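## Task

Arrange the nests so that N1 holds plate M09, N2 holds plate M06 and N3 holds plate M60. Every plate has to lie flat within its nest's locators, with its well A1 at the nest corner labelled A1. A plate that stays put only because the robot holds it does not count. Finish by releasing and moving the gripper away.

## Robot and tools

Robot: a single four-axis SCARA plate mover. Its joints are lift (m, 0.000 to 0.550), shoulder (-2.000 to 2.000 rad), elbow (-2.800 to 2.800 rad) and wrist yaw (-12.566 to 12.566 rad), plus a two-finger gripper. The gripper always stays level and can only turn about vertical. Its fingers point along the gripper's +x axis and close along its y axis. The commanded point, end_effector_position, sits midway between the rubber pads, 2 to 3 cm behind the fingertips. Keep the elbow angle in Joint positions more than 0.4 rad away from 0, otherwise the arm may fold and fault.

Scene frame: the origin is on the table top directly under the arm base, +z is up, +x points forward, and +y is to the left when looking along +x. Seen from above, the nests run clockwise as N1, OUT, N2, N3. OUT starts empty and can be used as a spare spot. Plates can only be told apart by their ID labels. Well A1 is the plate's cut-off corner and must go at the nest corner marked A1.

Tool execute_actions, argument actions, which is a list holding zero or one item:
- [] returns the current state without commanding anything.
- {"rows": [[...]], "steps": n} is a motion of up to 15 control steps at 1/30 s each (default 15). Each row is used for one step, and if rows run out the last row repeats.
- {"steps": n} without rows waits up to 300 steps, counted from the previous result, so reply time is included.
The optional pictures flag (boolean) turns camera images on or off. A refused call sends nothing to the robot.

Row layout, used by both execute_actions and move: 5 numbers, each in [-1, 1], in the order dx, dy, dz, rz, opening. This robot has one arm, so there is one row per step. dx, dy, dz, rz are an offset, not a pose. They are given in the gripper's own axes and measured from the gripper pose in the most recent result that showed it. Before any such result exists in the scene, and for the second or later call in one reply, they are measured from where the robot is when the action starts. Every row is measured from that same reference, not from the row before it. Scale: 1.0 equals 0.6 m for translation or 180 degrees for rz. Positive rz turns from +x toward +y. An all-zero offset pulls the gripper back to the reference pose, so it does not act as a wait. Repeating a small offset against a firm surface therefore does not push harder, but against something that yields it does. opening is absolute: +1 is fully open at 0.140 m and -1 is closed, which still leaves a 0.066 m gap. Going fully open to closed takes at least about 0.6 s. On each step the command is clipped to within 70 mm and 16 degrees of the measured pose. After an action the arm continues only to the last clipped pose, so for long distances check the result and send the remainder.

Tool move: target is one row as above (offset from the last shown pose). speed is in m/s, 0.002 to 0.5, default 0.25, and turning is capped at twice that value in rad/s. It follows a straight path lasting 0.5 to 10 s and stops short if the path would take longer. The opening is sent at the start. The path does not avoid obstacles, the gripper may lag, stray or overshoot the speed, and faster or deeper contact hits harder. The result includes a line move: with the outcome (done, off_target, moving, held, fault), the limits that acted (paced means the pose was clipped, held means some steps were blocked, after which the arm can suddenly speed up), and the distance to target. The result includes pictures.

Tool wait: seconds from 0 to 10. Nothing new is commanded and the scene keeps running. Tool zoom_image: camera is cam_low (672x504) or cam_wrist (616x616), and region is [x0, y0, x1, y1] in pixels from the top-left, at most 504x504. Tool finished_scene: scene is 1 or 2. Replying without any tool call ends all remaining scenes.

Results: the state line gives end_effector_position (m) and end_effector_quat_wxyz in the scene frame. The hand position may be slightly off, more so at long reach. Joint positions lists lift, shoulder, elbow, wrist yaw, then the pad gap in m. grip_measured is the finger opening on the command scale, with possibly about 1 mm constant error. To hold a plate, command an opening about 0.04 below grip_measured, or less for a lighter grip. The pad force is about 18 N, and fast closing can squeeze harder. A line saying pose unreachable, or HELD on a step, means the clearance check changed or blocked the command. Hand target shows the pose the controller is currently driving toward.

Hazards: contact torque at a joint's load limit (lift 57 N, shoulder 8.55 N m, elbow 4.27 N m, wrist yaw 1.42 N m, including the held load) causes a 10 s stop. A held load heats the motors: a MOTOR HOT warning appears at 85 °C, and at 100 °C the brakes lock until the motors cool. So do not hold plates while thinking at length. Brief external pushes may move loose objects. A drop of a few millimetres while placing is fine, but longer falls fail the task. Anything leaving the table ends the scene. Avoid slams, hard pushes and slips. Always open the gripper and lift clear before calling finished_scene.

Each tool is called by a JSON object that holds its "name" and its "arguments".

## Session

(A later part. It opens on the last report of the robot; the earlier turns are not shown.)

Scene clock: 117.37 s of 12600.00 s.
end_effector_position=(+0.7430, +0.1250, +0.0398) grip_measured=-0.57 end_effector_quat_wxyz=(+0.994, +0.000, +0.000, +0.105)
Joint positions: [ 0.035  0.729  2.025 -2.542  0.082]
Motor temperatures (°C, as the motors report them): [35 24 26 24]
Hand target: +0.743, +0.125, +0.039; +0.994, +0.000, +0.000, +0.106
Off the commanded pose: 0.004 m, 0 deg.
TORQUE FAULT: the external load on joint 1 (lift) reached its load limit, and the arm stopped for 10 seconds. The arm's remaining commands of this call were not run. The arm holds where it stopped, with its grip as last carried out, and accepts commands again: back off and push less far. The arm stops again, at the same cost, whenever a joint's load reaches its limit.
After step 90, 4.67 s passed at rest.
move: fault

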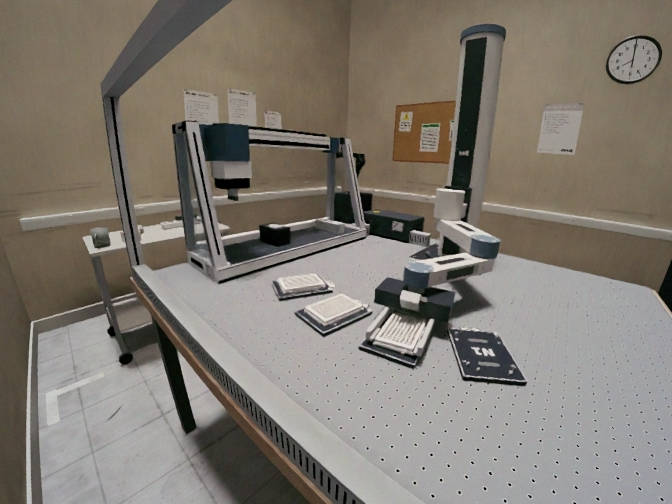

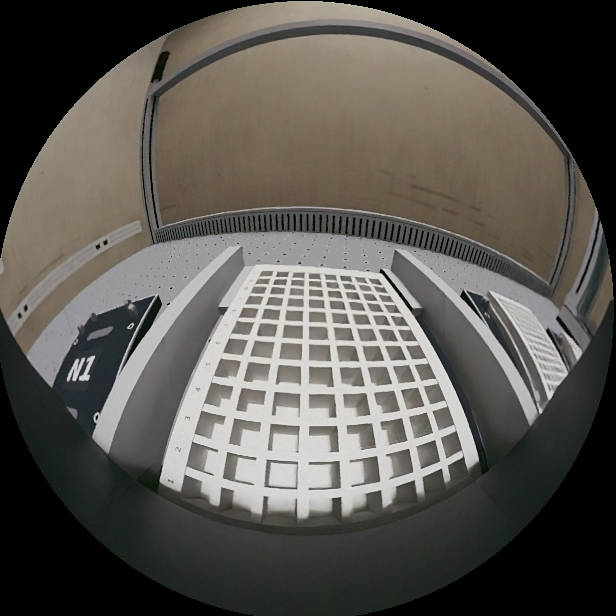

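{"name": "move", "arguments": {"target": [0, 0, 0, 0, 0.4]}}

{"name": "move", "arguments": {"target": [0, 0, 0.08, 0, 0.4], "speed": 0.1}}

Scene clock: 122.63 s of 12600.00 s.
end_effector_position=(+0.7430, +0.1247, +0.0399) grip_measured=+0.40 end_effector_quat_wxyz=(+0.994, +0.000, +0.000, +0.105)
Joint positions: [ 0.035  0.728  2.025 -2.543  0.118]
Motor temperatures (°C, as the motors report them): [35 24 26 24]
Hand target: +0.743, +0.125, +0.040; +0.994, +0.000, +0.000, +0.105
Off the commanded pose: 0.000 m, 0 deg.
After step 90, 1.57 s passed at rest.
move: done

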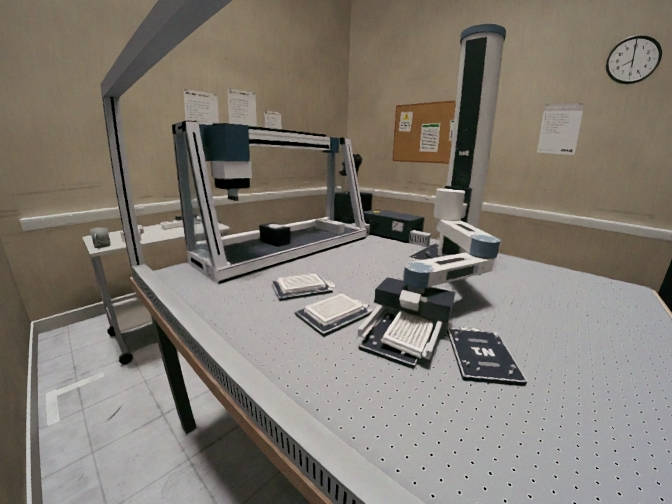

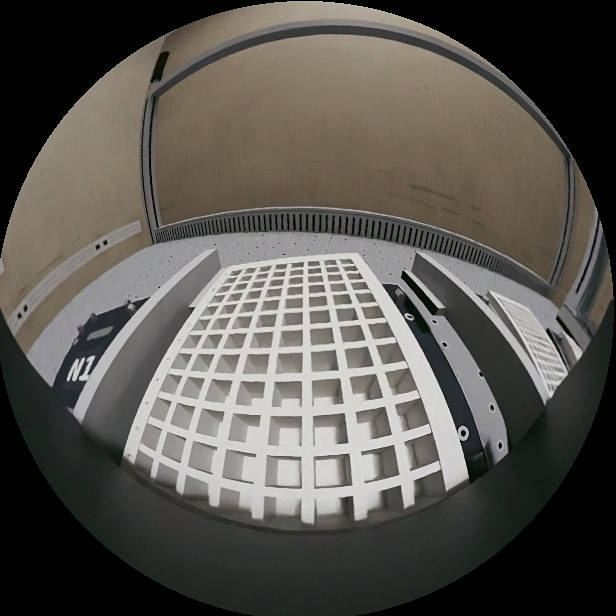

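Scene clock: 123.40 s of 12600.00 s.
end_effector_position=(+0.7430, +0.1246, +0.0879) grip_measured=+0.40 end_effector_quat_wxyz=(+0.994, +0.000, +0.000, +0.105)
Joint positions: [ 0.083  0.728  2.025 -2.543  0.118]
Motor temperatures (°C, as the motors report them): [35 24 26 24]
Hand target: +0.743, +0.125, +0.088; +0.994, +0.000, +0.000, +0.105
Off the commanded pose: 0.000 m, 0 deg.
move: done

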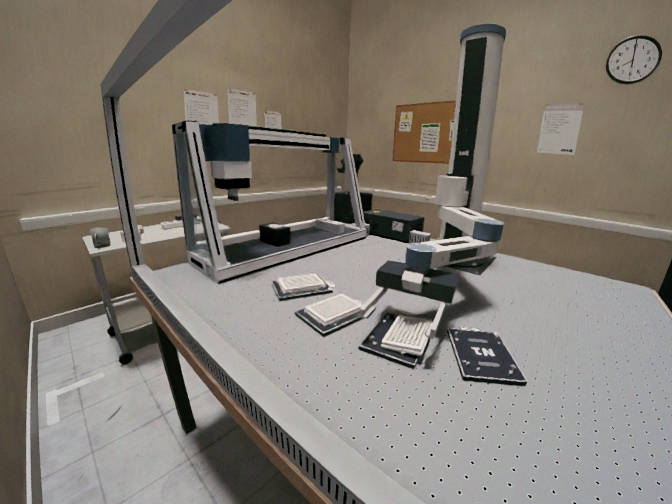

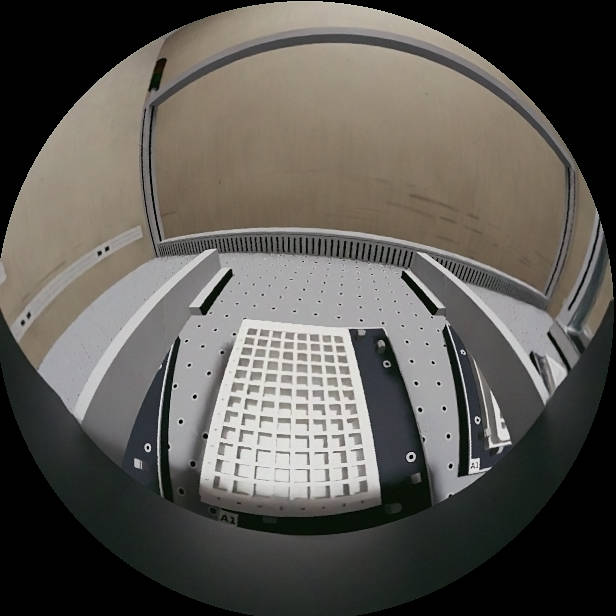

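{"name": "move", "arguments": {"target": [-0.2, -0.597, 0, -0.206, 1], "speed": 0.25}}

Scene clock: 132.97 s of 12600.00 s.
end_effector_position=(+0.7002, -0.2509, +0.0879) grip_measured=+0.99 end_effector_quat_wxyz=(+0.976, +0.000, +0.000, -0.217)
Joint positions: [ 0.083  0.061  2.028 -2.526  0.14 ]
Motor temperatures (°C, as the motors report them): [36 24 26 24]
Hand target: +0.700, -0.251, +0.088; +0.976, +0.000, +0.000, -0.217
Off the commanded pose: 0.000 m, 0 deg.
After step 90, 4.67 s passed at rest.
move: done

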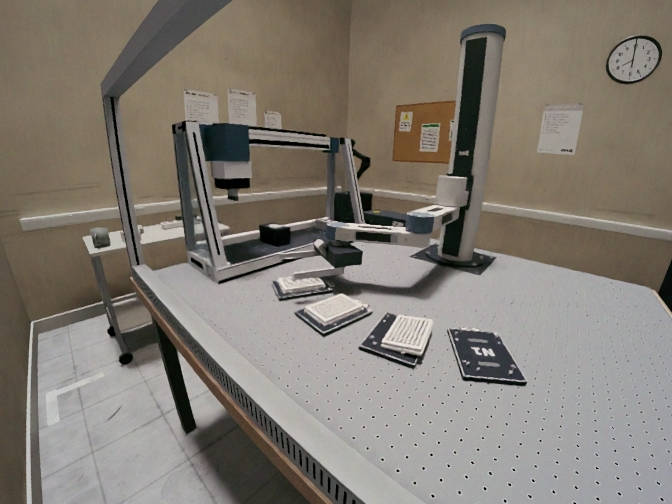

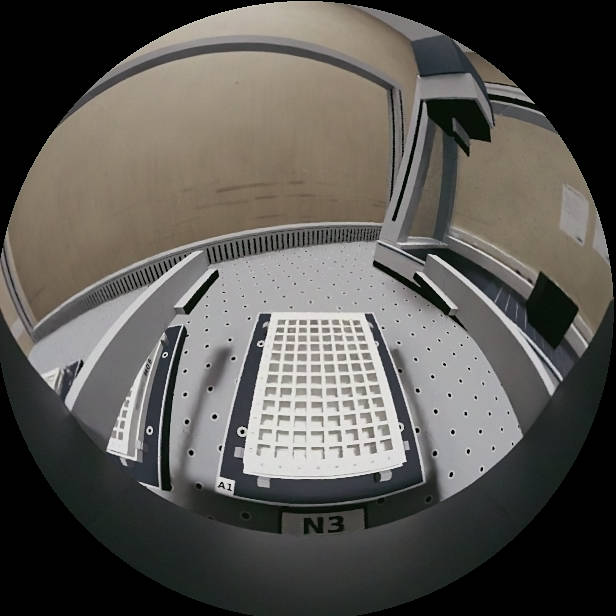

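{"name": "zoom_image", "arguments": {"camera": "cam_wrist", "region": [210, 300, 430, 500]}}

Region (210, 300, 430, 500) of cam_wrist's 616x616 image, scaled by 2.291, with more detail than that image has; it fills the top 458 rows of this view, and the rest is white.

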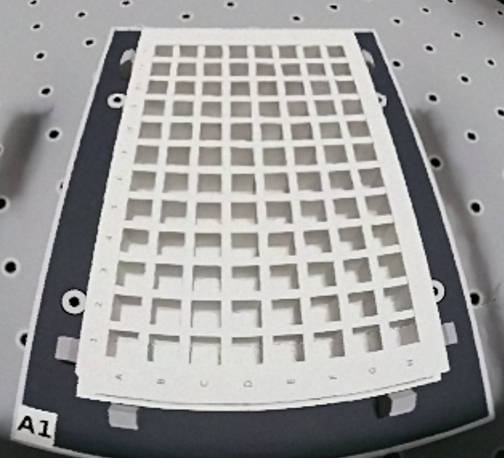

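{"name": "move", "arguments": {"target": [0.017, 0, -0.09, 0, 0.6], "speed": 0.06}}

{"name": "move", "arguments": {"target": [0, 0, 0, 0, -0.65]}}

{"name": "move", "arguments": {"target": [0, 0, 0.03, 0, -0.65], "speed": 0.02}}

Scene clock: 144.43 s of 12600.00 s.
end_effector_position=(+0.7094, -0.2551, +0.0339) grip_measured=+0.60 end_effector_quat_wxyz=(+0.976, +0.000, +0.000, -0.217)
Joint positions: [ 0.029  0.026  2.105 -2.569  0.125]
Motor temperatures (°C, as the motors report them): [36 24 26 24]
Hand target: +0.709, -0.255, +0.034; +0.976, +0.000, +0.000, -0.217
Off the commanded pose: 0.000 m, 0 deg.
After step 90, 7.27 s passed at rest.
move: done

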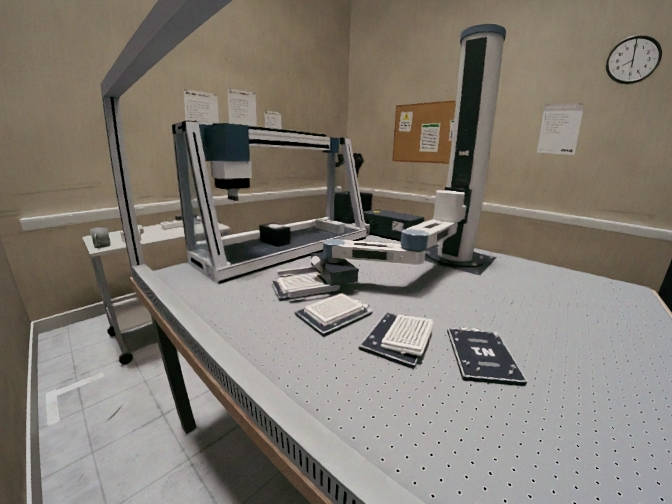

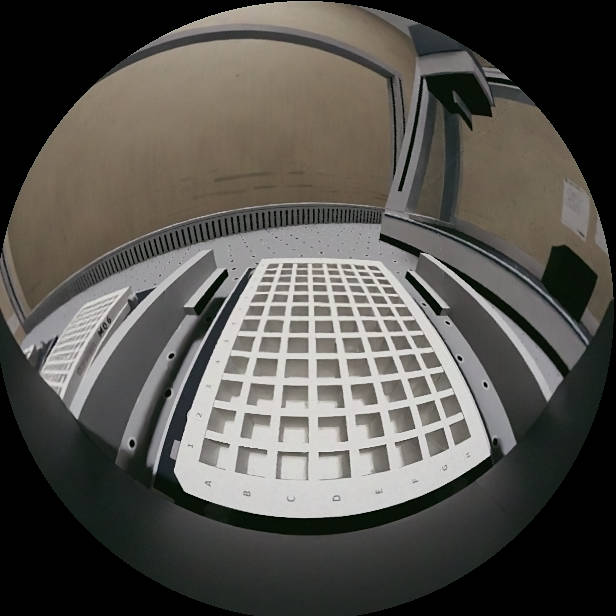

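Scene clock: 144.93 s of 12600.00 s.
end_effector_position=(+0.7083, -0.2570, +0.0341) grip_measured=-0.21 end_effector_quat_wxyz=(+0.975, +0.000, +0.000, -0.221)
Joint positions: [ 0.029  0.025  2.104 -2.573  0.095]
Motor temperatures (°C, as the motors report them): [36 24 26 24]
Hand target: +0.709, -0.255, +0.034; +0.976, +0.000, +0.000, -0.217
Off the commanded pose: 0.002 m, 0 deg.
move: done

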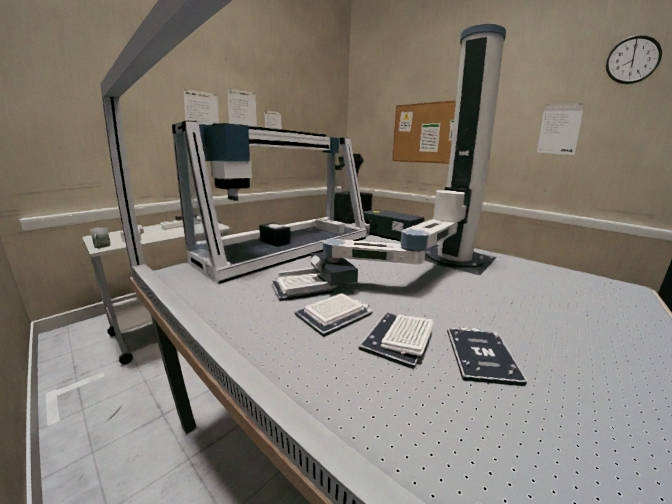

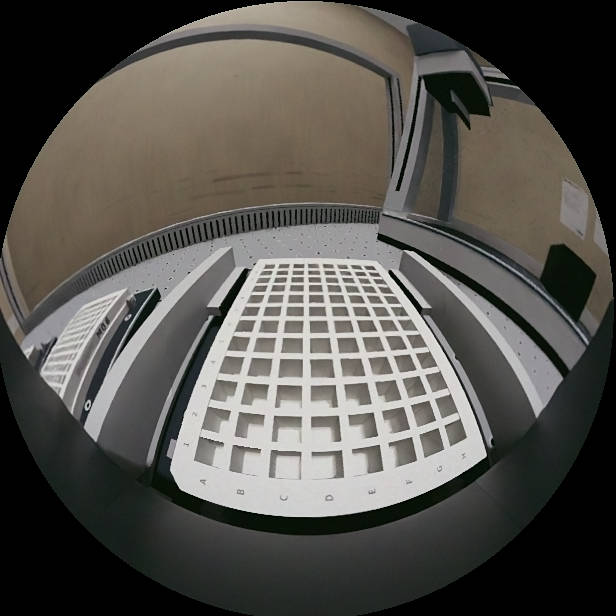

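Scene clock: 146.07 s of 12600.00 s.
end_effector_position=(+0.7083, -0.2570, +0.0521) grip_measured=-0.58 end_effector_quat_wxyz=(+0.975, +0.000, +0.000, -0.220)
Joint positions: [ 0.047  0.025  2.104 -2.573  0.082]
Motor temperatures (°C, as the motors report them): [36 24 26 24]
Hand target: +0.708, -0.257, +0.052; +0.975, +0.000, +0.000, -0.221
Off the commanded pose: 0.000 m, 0 deg.
move: done

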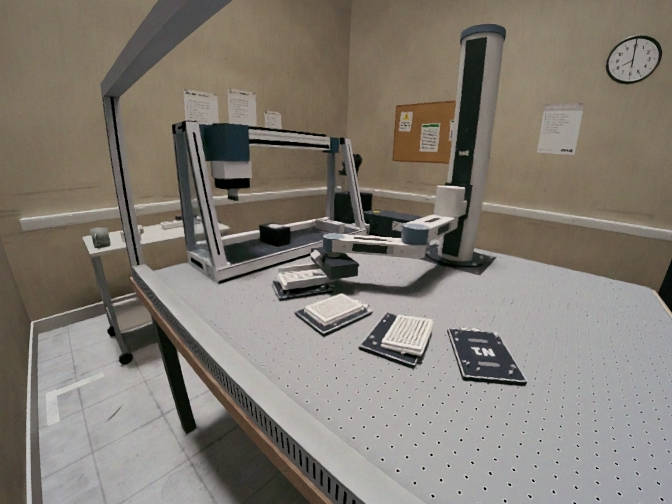

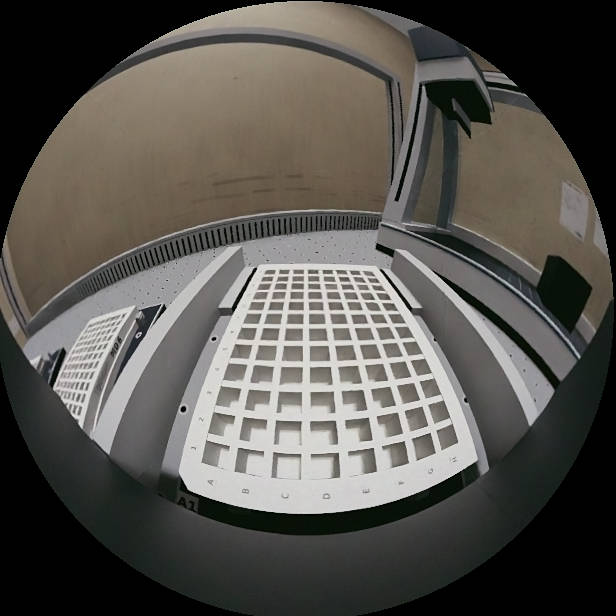

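{"name": "move", "arguments": {"target": [0, 0, 0.063, 0, -0.65], "speed": 0.08}}

{"name": "move", "arguments": {"target": [-0.4637, 0.802, 0, 0.317, -0.65], "speed": 0.2}}

{"name": "move", "arguments": {"target": [0, 0, -0.075, 0, -0.65], "speed": 0.04}}

Scene clock: 159.10 s of 12600.00 s.
end_effector_position=(+0.7083, -0.2570, +0.0900) grip_measured=-0.58 end_effector_quat_wxyz=(+0.975, +0.000, +0.000, -0.220)
Joint positions: [ 0.085  0.025  2.104 -2.573  0.082]
Motor temperatures (°C, as the motors report them): [36 24 26 24]
Hand target: +0.708, -0.257, +0.090; +0.975, +0.000, +0.000, -0.220
Off the commanded pose: 0.000 m, 0 deg.
After step 90, 9.27 s passed at rest.
move: done

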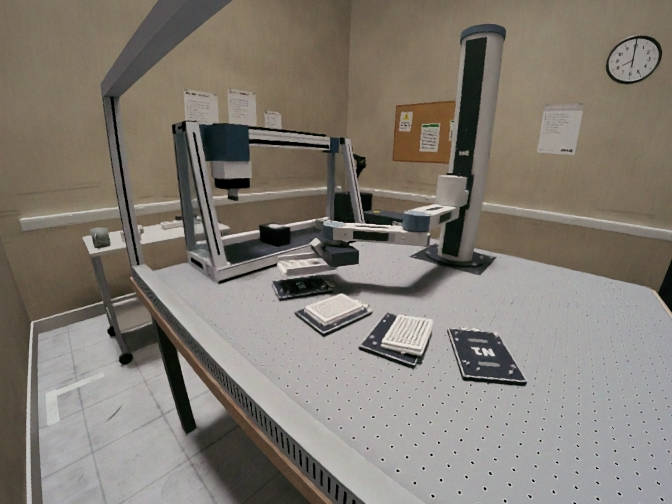

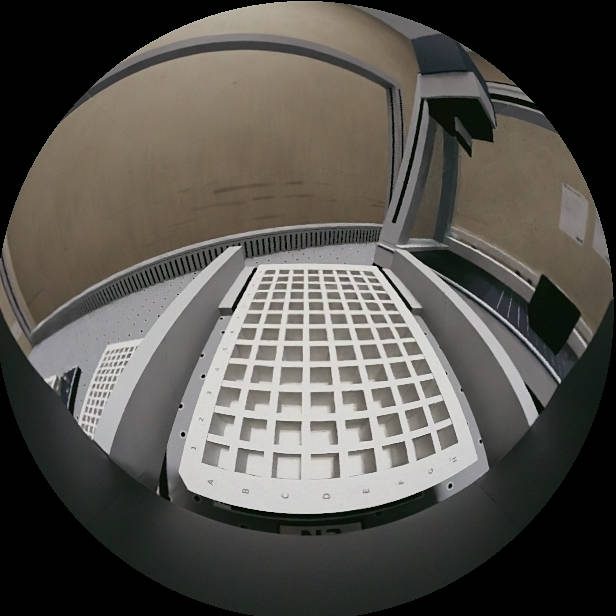

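Scene clock: 162.20 s of 12600.00 s.
end_effector_position=(+0.6641, +0.2973, +0.0900) grip_measured=-0.58 end_effector_quat_wxyz=(+0.962, +0.000, +0.000, +0.273)
Joint positions: [ 0.085  1.084  1.96  -2.491  0.082]
Motor temperatures (°C, as the motors report them): [36 24 26 24]
Hand target: +0.664, +0.297, +0.090; +0.962, +0.000, +0.000, +0.272
Off the commanded pose: 0.000 m, 0 deg.
move: done

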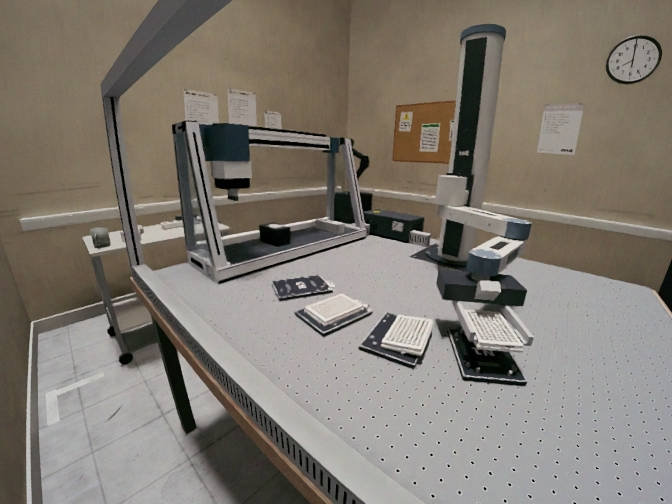

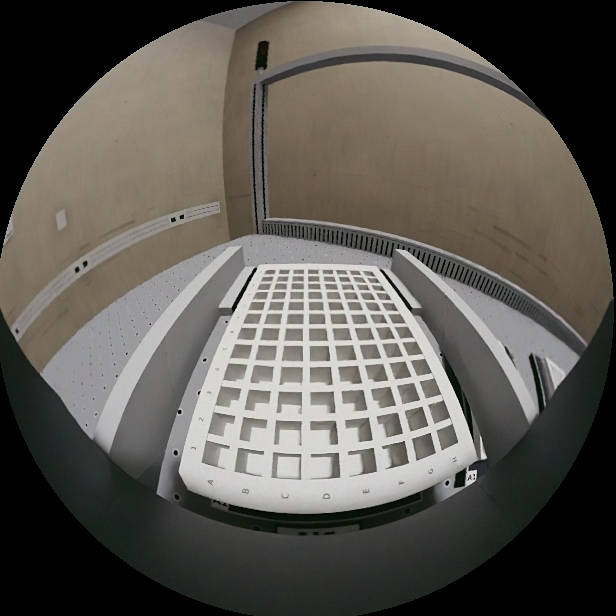

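Scene clock: 163.57 s of 12600.00 s.
end_effector_position=(+0.6640, +0.2971, +0.0452) grip_measured=-0.57 end_effector_quat_wxyz=(+0.962, +0.000, +0.000, +0.272)
Joint positions: [ 0.04   1.084  1.958 -2.491  0.082]
Motor temperatures (°C, as the motors report them): [36 24 26 24]
Hand target: +0.664, +0.297, +0.045; +0.962, +0.000, +0.000, +0.273
Off the commanded pose: 0.000 m, 0 deg.
move: done

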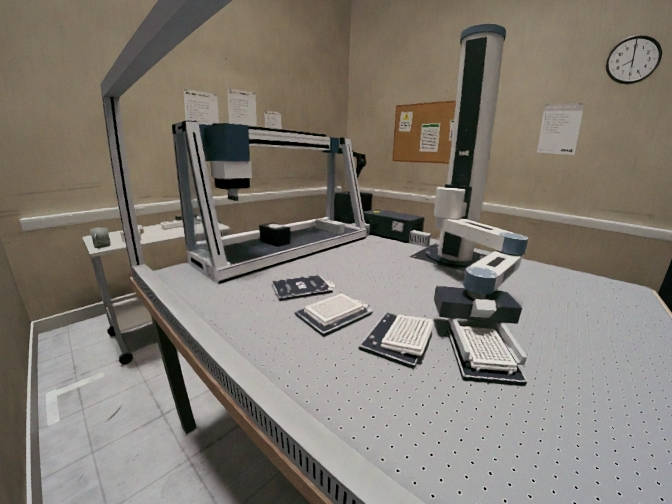

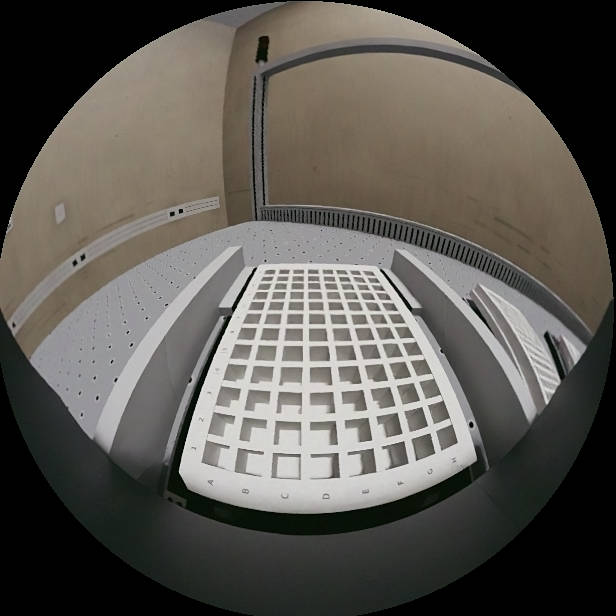

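{"name": "move", "arguments": {"target": [0, 0, -0.008, 0, -0.65], "speed": 0.008}}

Scene clock: 173.27 s of 12600.00 s.
end_effector_position=(+0.6635, +0.2968, +0.0408) grip_measured=-0.57 end_effector_quat_wxyz=(+0.962, +0.000, +0.000, +0.272)
Joint positions: [ 0.036  1.086  1.955 -2.491  0.082]
Motor temperatures (°C, as the motors report them): [36 24 26 24]
Hand target: +0.664, +0.297, +0.040; +0.962, +0.000, +0.000, +0.272
Off the commanded pose: 0.001 m, 0 deg.
After step 90, 5.87 s passed at rest.
move: done

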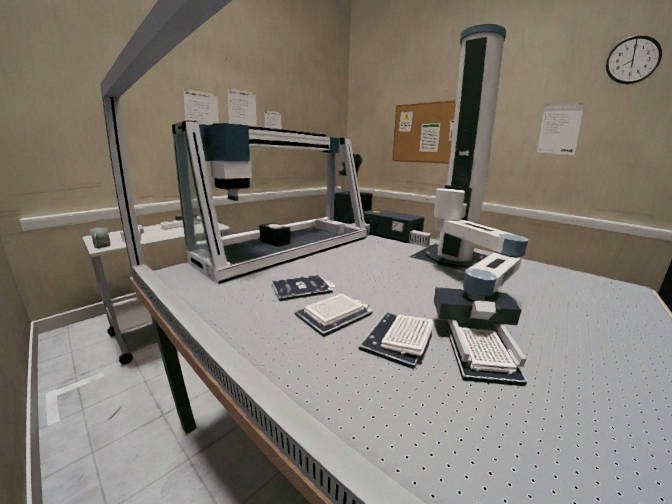

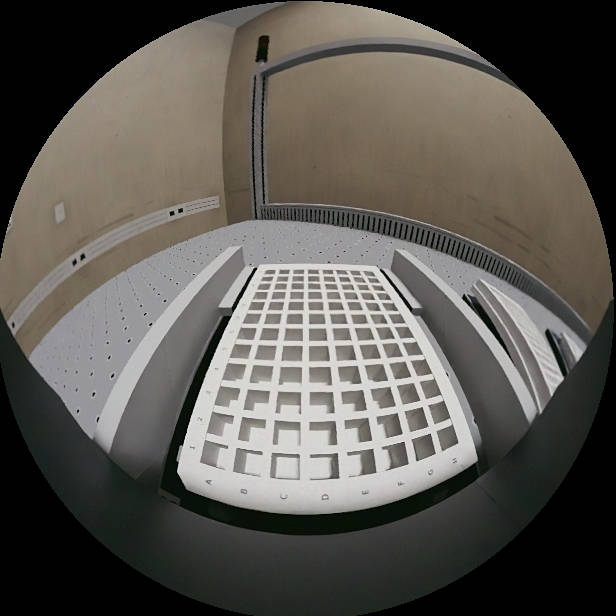

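{"name": "move", "arguments": {"target": [0, 0, -0.007, 0, -0.65], "speed": 0.008}}

Scene clock: 176.70 s of 12600.00 s.
end_effector_position=(+0.6633, +0.2966, +0.0376) grip_measured=-0.57 end_effector_quat_wxyz=(+0.963, +0.000, +0.000, +0.271)
Joint positions: [ 0.033  1.088  1.952 -2.492  0.082]
Motor temperatures (°C, as the motors report them): [36 24 27 24]
Hand target: +0.664, +0.297, +0.037; +0.962, +0.000, +0.000, +0.272
Off the commanded pose: 0.001 m, 0 deg.
move: done

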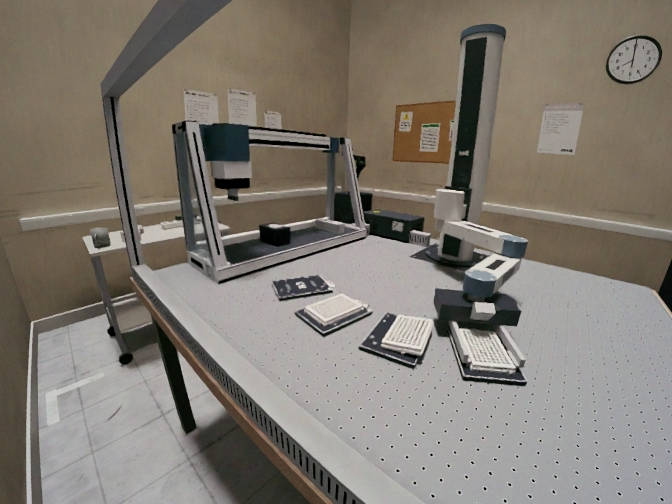

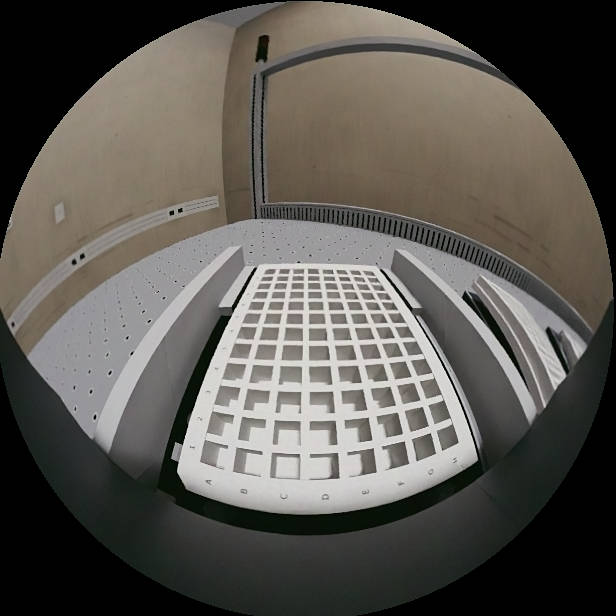

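It's going in. Release and lift.

{"name": "move", "arguments": {"target": [0, 0, 0, 0, 0.4]}}

{"name": "move", "arguments": {"target": [0, 0, 0.085, 0, 0.4], "speed": 0.1}}

Scene clock: 185.50 s of 12600.00 s.
end_effector_position=(+0.6632, +0.2966, +0.0377) grip_measured=+0.40 end_effector_quat_wxyz=(+0.963, +0.000, +0.000, +0.271)
Joint positions: [ 0.033  1.088  1.952 -2.492  0.118]
Motor temperatures (°C, as the motors report them): [35 24 27 24]
Hand target: +0.663, +0.297, +0.038; +0.963, +0.000, +0.000, +0.271
Off the commanded pose: 0.000 m, 0 deg.
After step 90, 5.27 s passed at rest.
move: done

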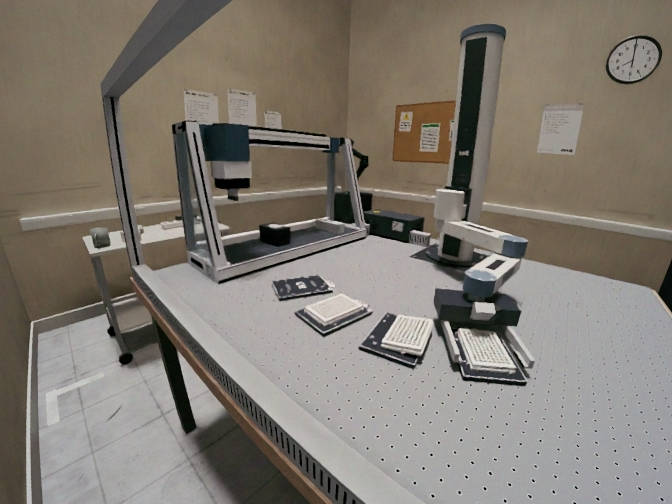

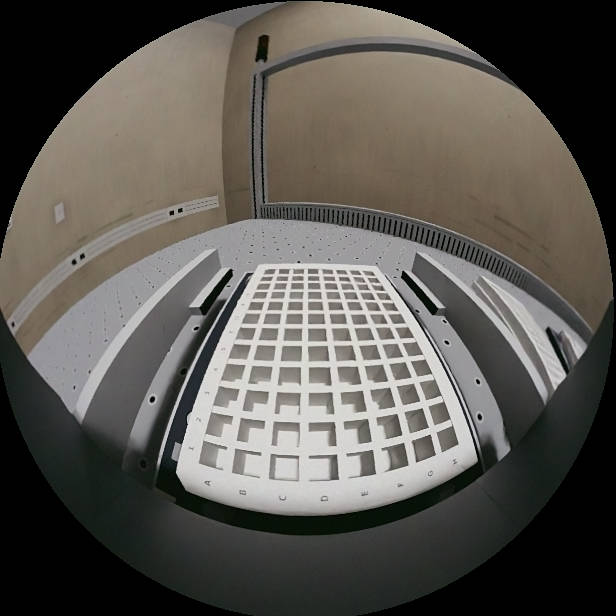

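Scene clock: 186.30 s of 12600.00 s.
end_effector_position=(+0.6632, +0.2966, +0.0887) grip_measured=+0.40 end_effector_quat_wxyz=(+0.963, +0.000, +0.000, +0.271)
Joint positions: [ 0.084  1.088  1.952 -2.492  0.118]
Motor temperatures (°C, as the motors report them): [35 24 27 24]
Hand target: +0.663, +0.297, +0.089; +0.963, +0.000, +0.000, +0.271
Off the commanded pose: 0.000 m, 0 deg.
move: done

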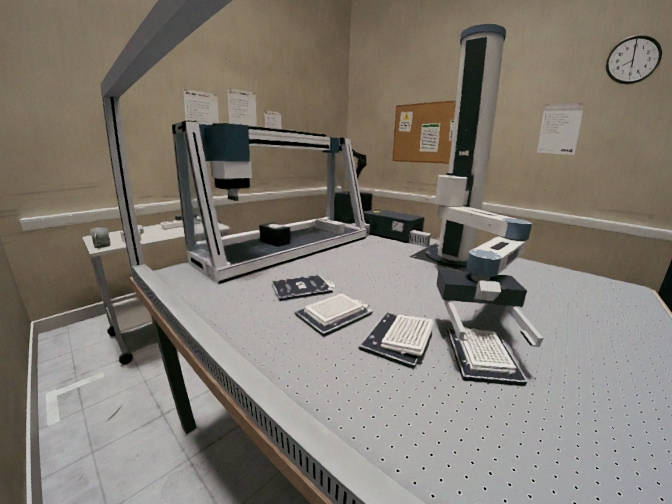

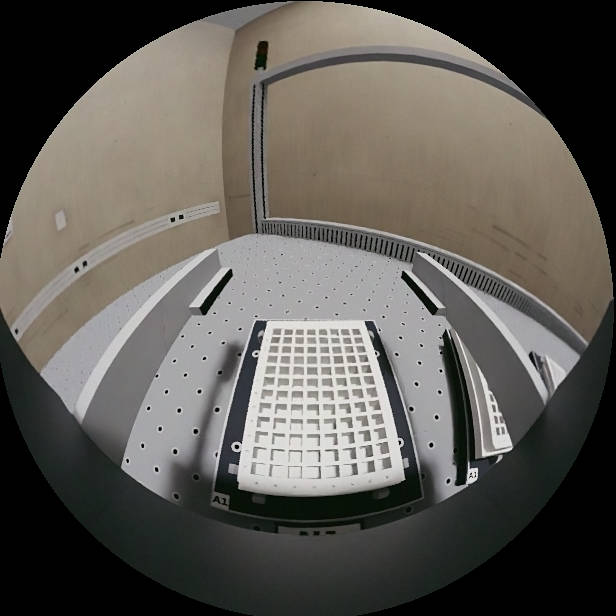

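{"name": "move", "arguments": {"target": [-0.026, -0.286, 0, -0.108, 0.6], "speed": 0.2}}

Scene clock: 193.67 s of 12600.00 s.
end_effector_position=(+0.7394, +0.1419, +0.0887) grip_measured=+0.60 end_effector_quat_wxyz=(+0.995, +0.000, +0.000, +0.104)
Joint positions: [ 0.084  0.767  2.029 -2.587  0.125]
Motor temperatures (°C, as the motors report them): [35 24 27 24]
Hand target: +0.739, +0.142, +0.089; +0.995, +0.000, +0.000, +0.104
Off the commanded pose: 0.000 m, 0 deg.
After step 90, 3.17 s passed at rest.
move: done

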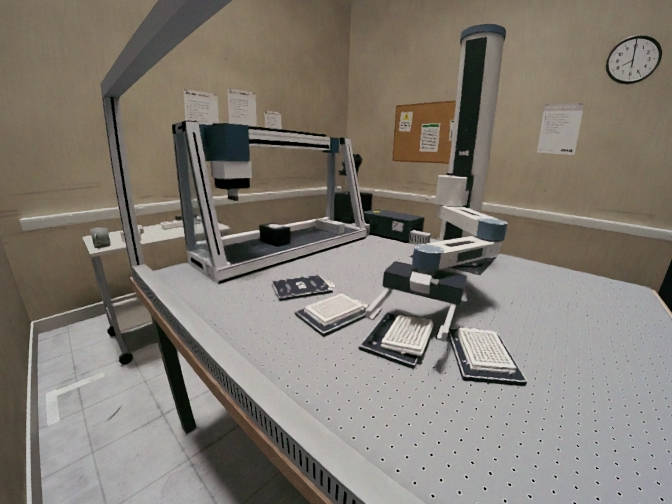

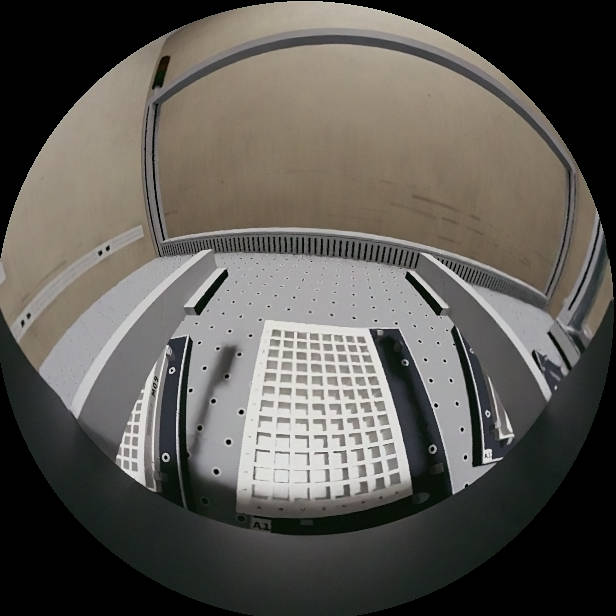

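{"name": "move", "arguments": {"target": [0, 0, -0.085, 0, 0.6], "speed": 0.05}}

{"name": "move", "arguments": {"target": [0, 0, 0, 0, -0.65]}}

{"name": "move", "arguments": {"target": [0, 0, 0.03, 0, -0.65], "speed": 0.02}}

Scene clock: 201.50 s of 12600.00 s.
end_effector_position=(+0.7394, +0.1419, +0.0377) grip_measured=+0.60 end_effector_quat_wxyz=(+0.995, +0.000, +0.000, +0.104)
Joint positions: [ 0.033  0.767  2.029 -2.587  0.125]
Motor temperatures (°C, as the motors report them): [36 24 27 24]
Hand target: +0.739, +0.142, +0.038; +0.995, +0.000, +0.000, +0.104
Off the commanded pose: 0.000 m, 0 deg.
After step 90, 3.57 s passed at rest.
move: done

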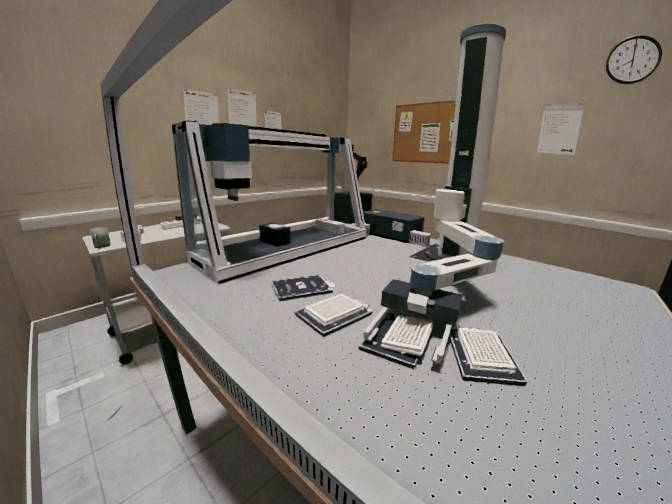

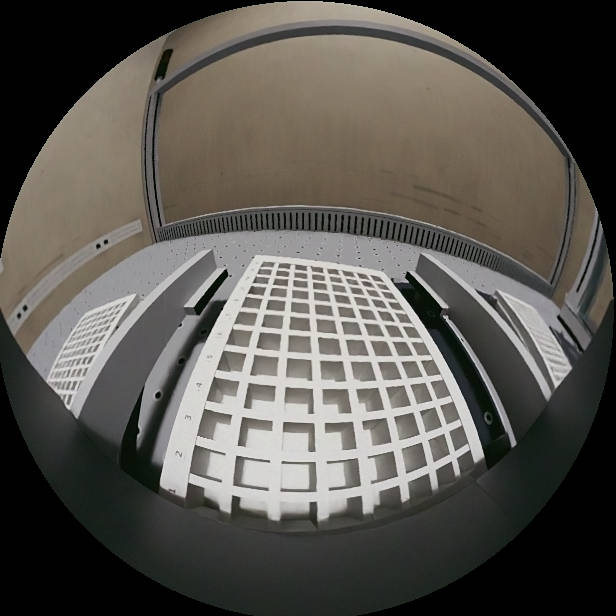

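Scene clock: 202.07 s of 12600.00 s.
end_effector_position=(+0.7394, +0.1419, +0.0377) grip_measured=-0.51 end_effector_quat_wxyz=(+0.995, +0.000, +0.000, +0.104)
Joint positions: [ 0.033  0.767  2.029 -2.587  0.084]
Motor temperatures (°C, as the motors report them): [36 24 27 24]
Hand target: +0.739, +0.142, +0.038; +0.995, +0.000, +0.000, +0.104
Off the commanded pose: 0.000 m, 0 deg.
move: done

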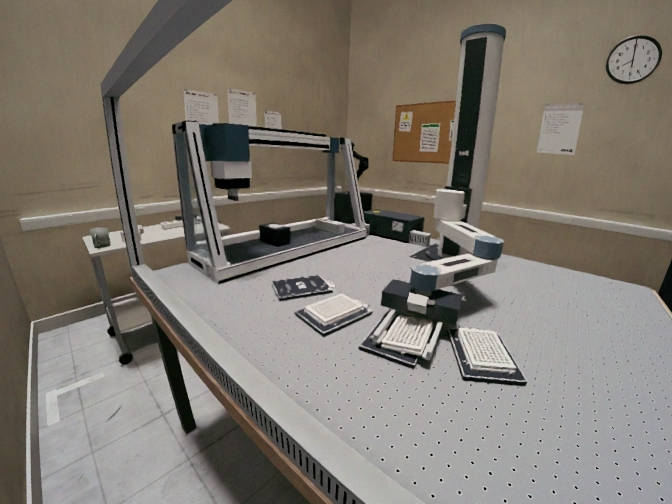

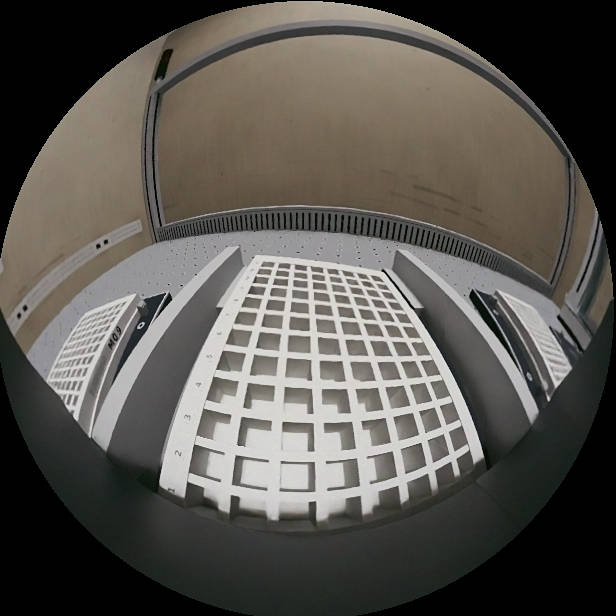

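Scene clock: 203.20 s of 12600.00 s.
end_effector_position=(+0.7394, +0.1419, +0.0557) grip_measured=-0.51 end_effector_quat_wxyz=(+0.995, +0.000, +0.000, +0.104)
Joint positions: [ 0.051  0.767  2.029 -2.587  0.084]
Motor temperatures (°C, as the motors report them): [36 24 26 24]
Hand target: +0.739, +0.142, +0.056; +0.995, +0.000, +0.000, +0.104
Off the commanded pose: 0.000 m, 0 deg.
move: done

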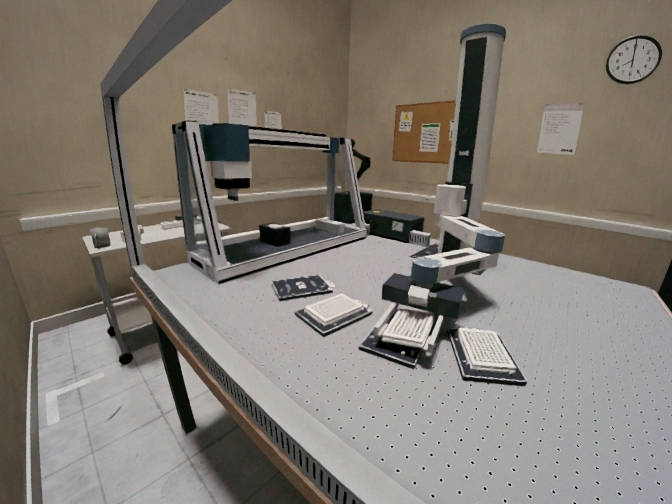

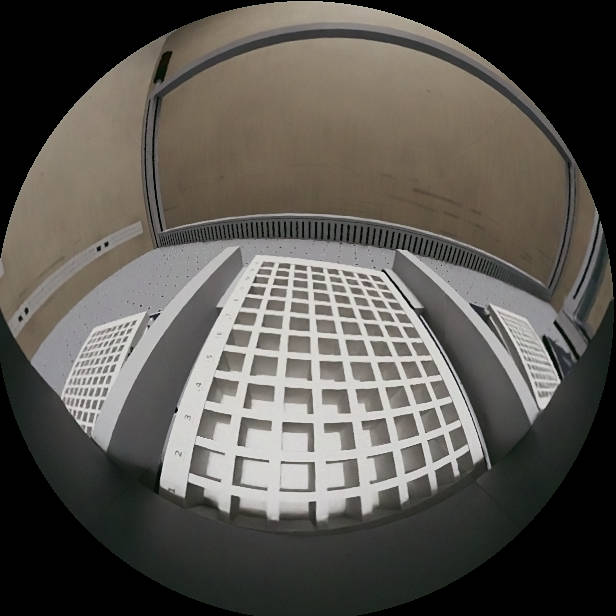

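{"name": "execute_actions", "arguments": {"actions": []}}

Scene clock: 223.63 s of 12600.00 s.
end_effector_position=(+0.7394, +0.1419, +0.0557) grip_measured=-0.51 end_effector_quat_wxyz=(+0.995, +0.000, +0.000, +0.104)
Joint positions: [ 0.051  0.767  2.029 -2.587  0.084]
Motor temperatures (°C, as the motors report them): [36 24 26 24]
Hand target: +0.739, +0.142, +0.056; +0.995, +0.000, +0.000, +0.104
Off the commanded pose: 0.000 m, 0 deg.
Steps of this call (steps 1 to 90: nothing new was sent; then 17.43 s passed at rest). Readings (end_effector_position):
1: (+0.7394, +0.1419, +0.0557)
2: (+0.7394, +0.1419, +0.0557)
4: (+0.7394, +0.1419, +0.0557)
8: (+0.7394, +0.1419, +0.0557)
90: the state above

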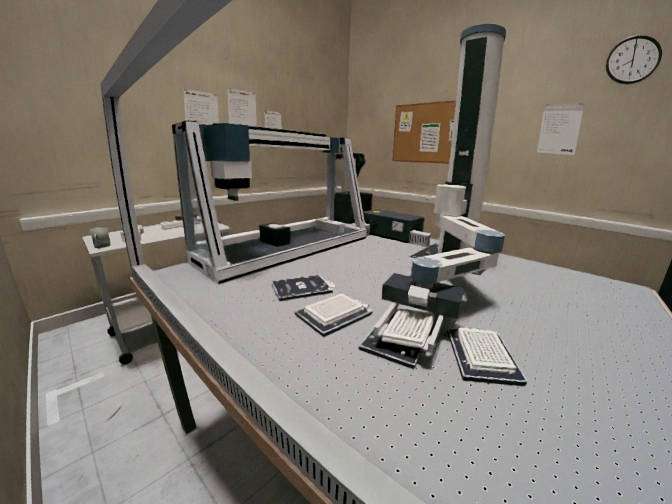

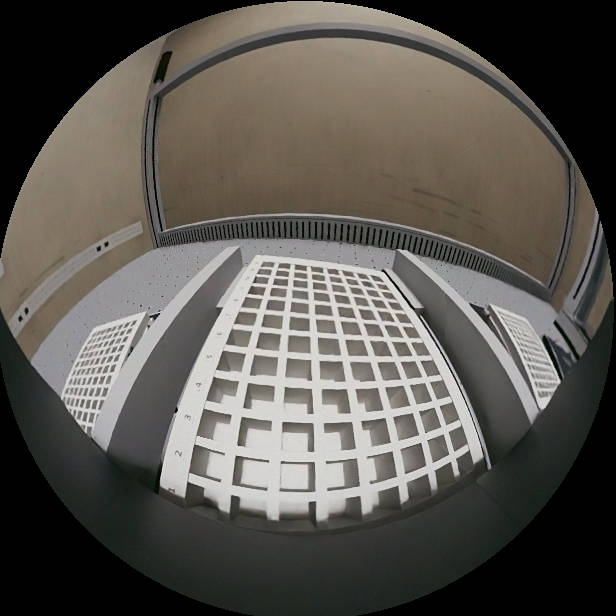

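{"name": "move", "arguments": {"target": [0, 0, 0.058, 0, -0.65], "speed": 0.05}}

Scene clock: 228.80 s of 12600.00 s.
end_effector_position=(+0.7394, +0.1419, +0.0905) grip_measured=-0.51 end_effector_quat_wxyz=(+0.995, +0.000, +0.000, +0.104)
Joint positions: [ 0.086  0.767  2.029 -2.587  0.084]
Motor temperatures (°C, as the motors report them): [36 24 26 24]
Hand target: +0.739, +0.142, +0.090; +0.995, +0.000, +0.000, +0.104
Off the commanded pose: 0.000 m, 0 deg.
After step 90, 1.23 s passed at rest.
move: done

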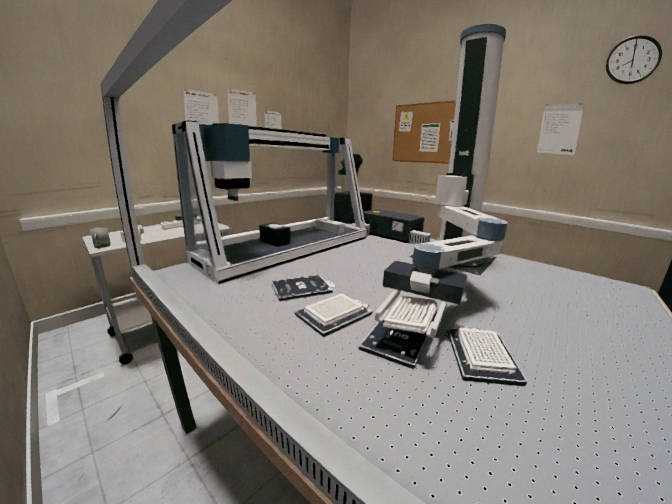

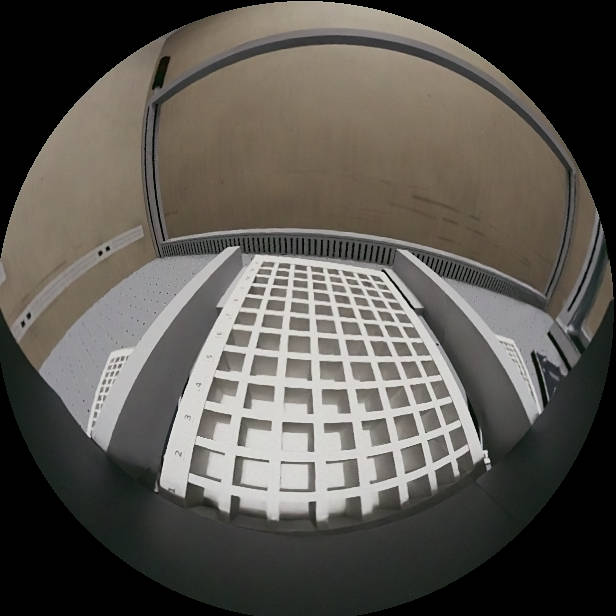

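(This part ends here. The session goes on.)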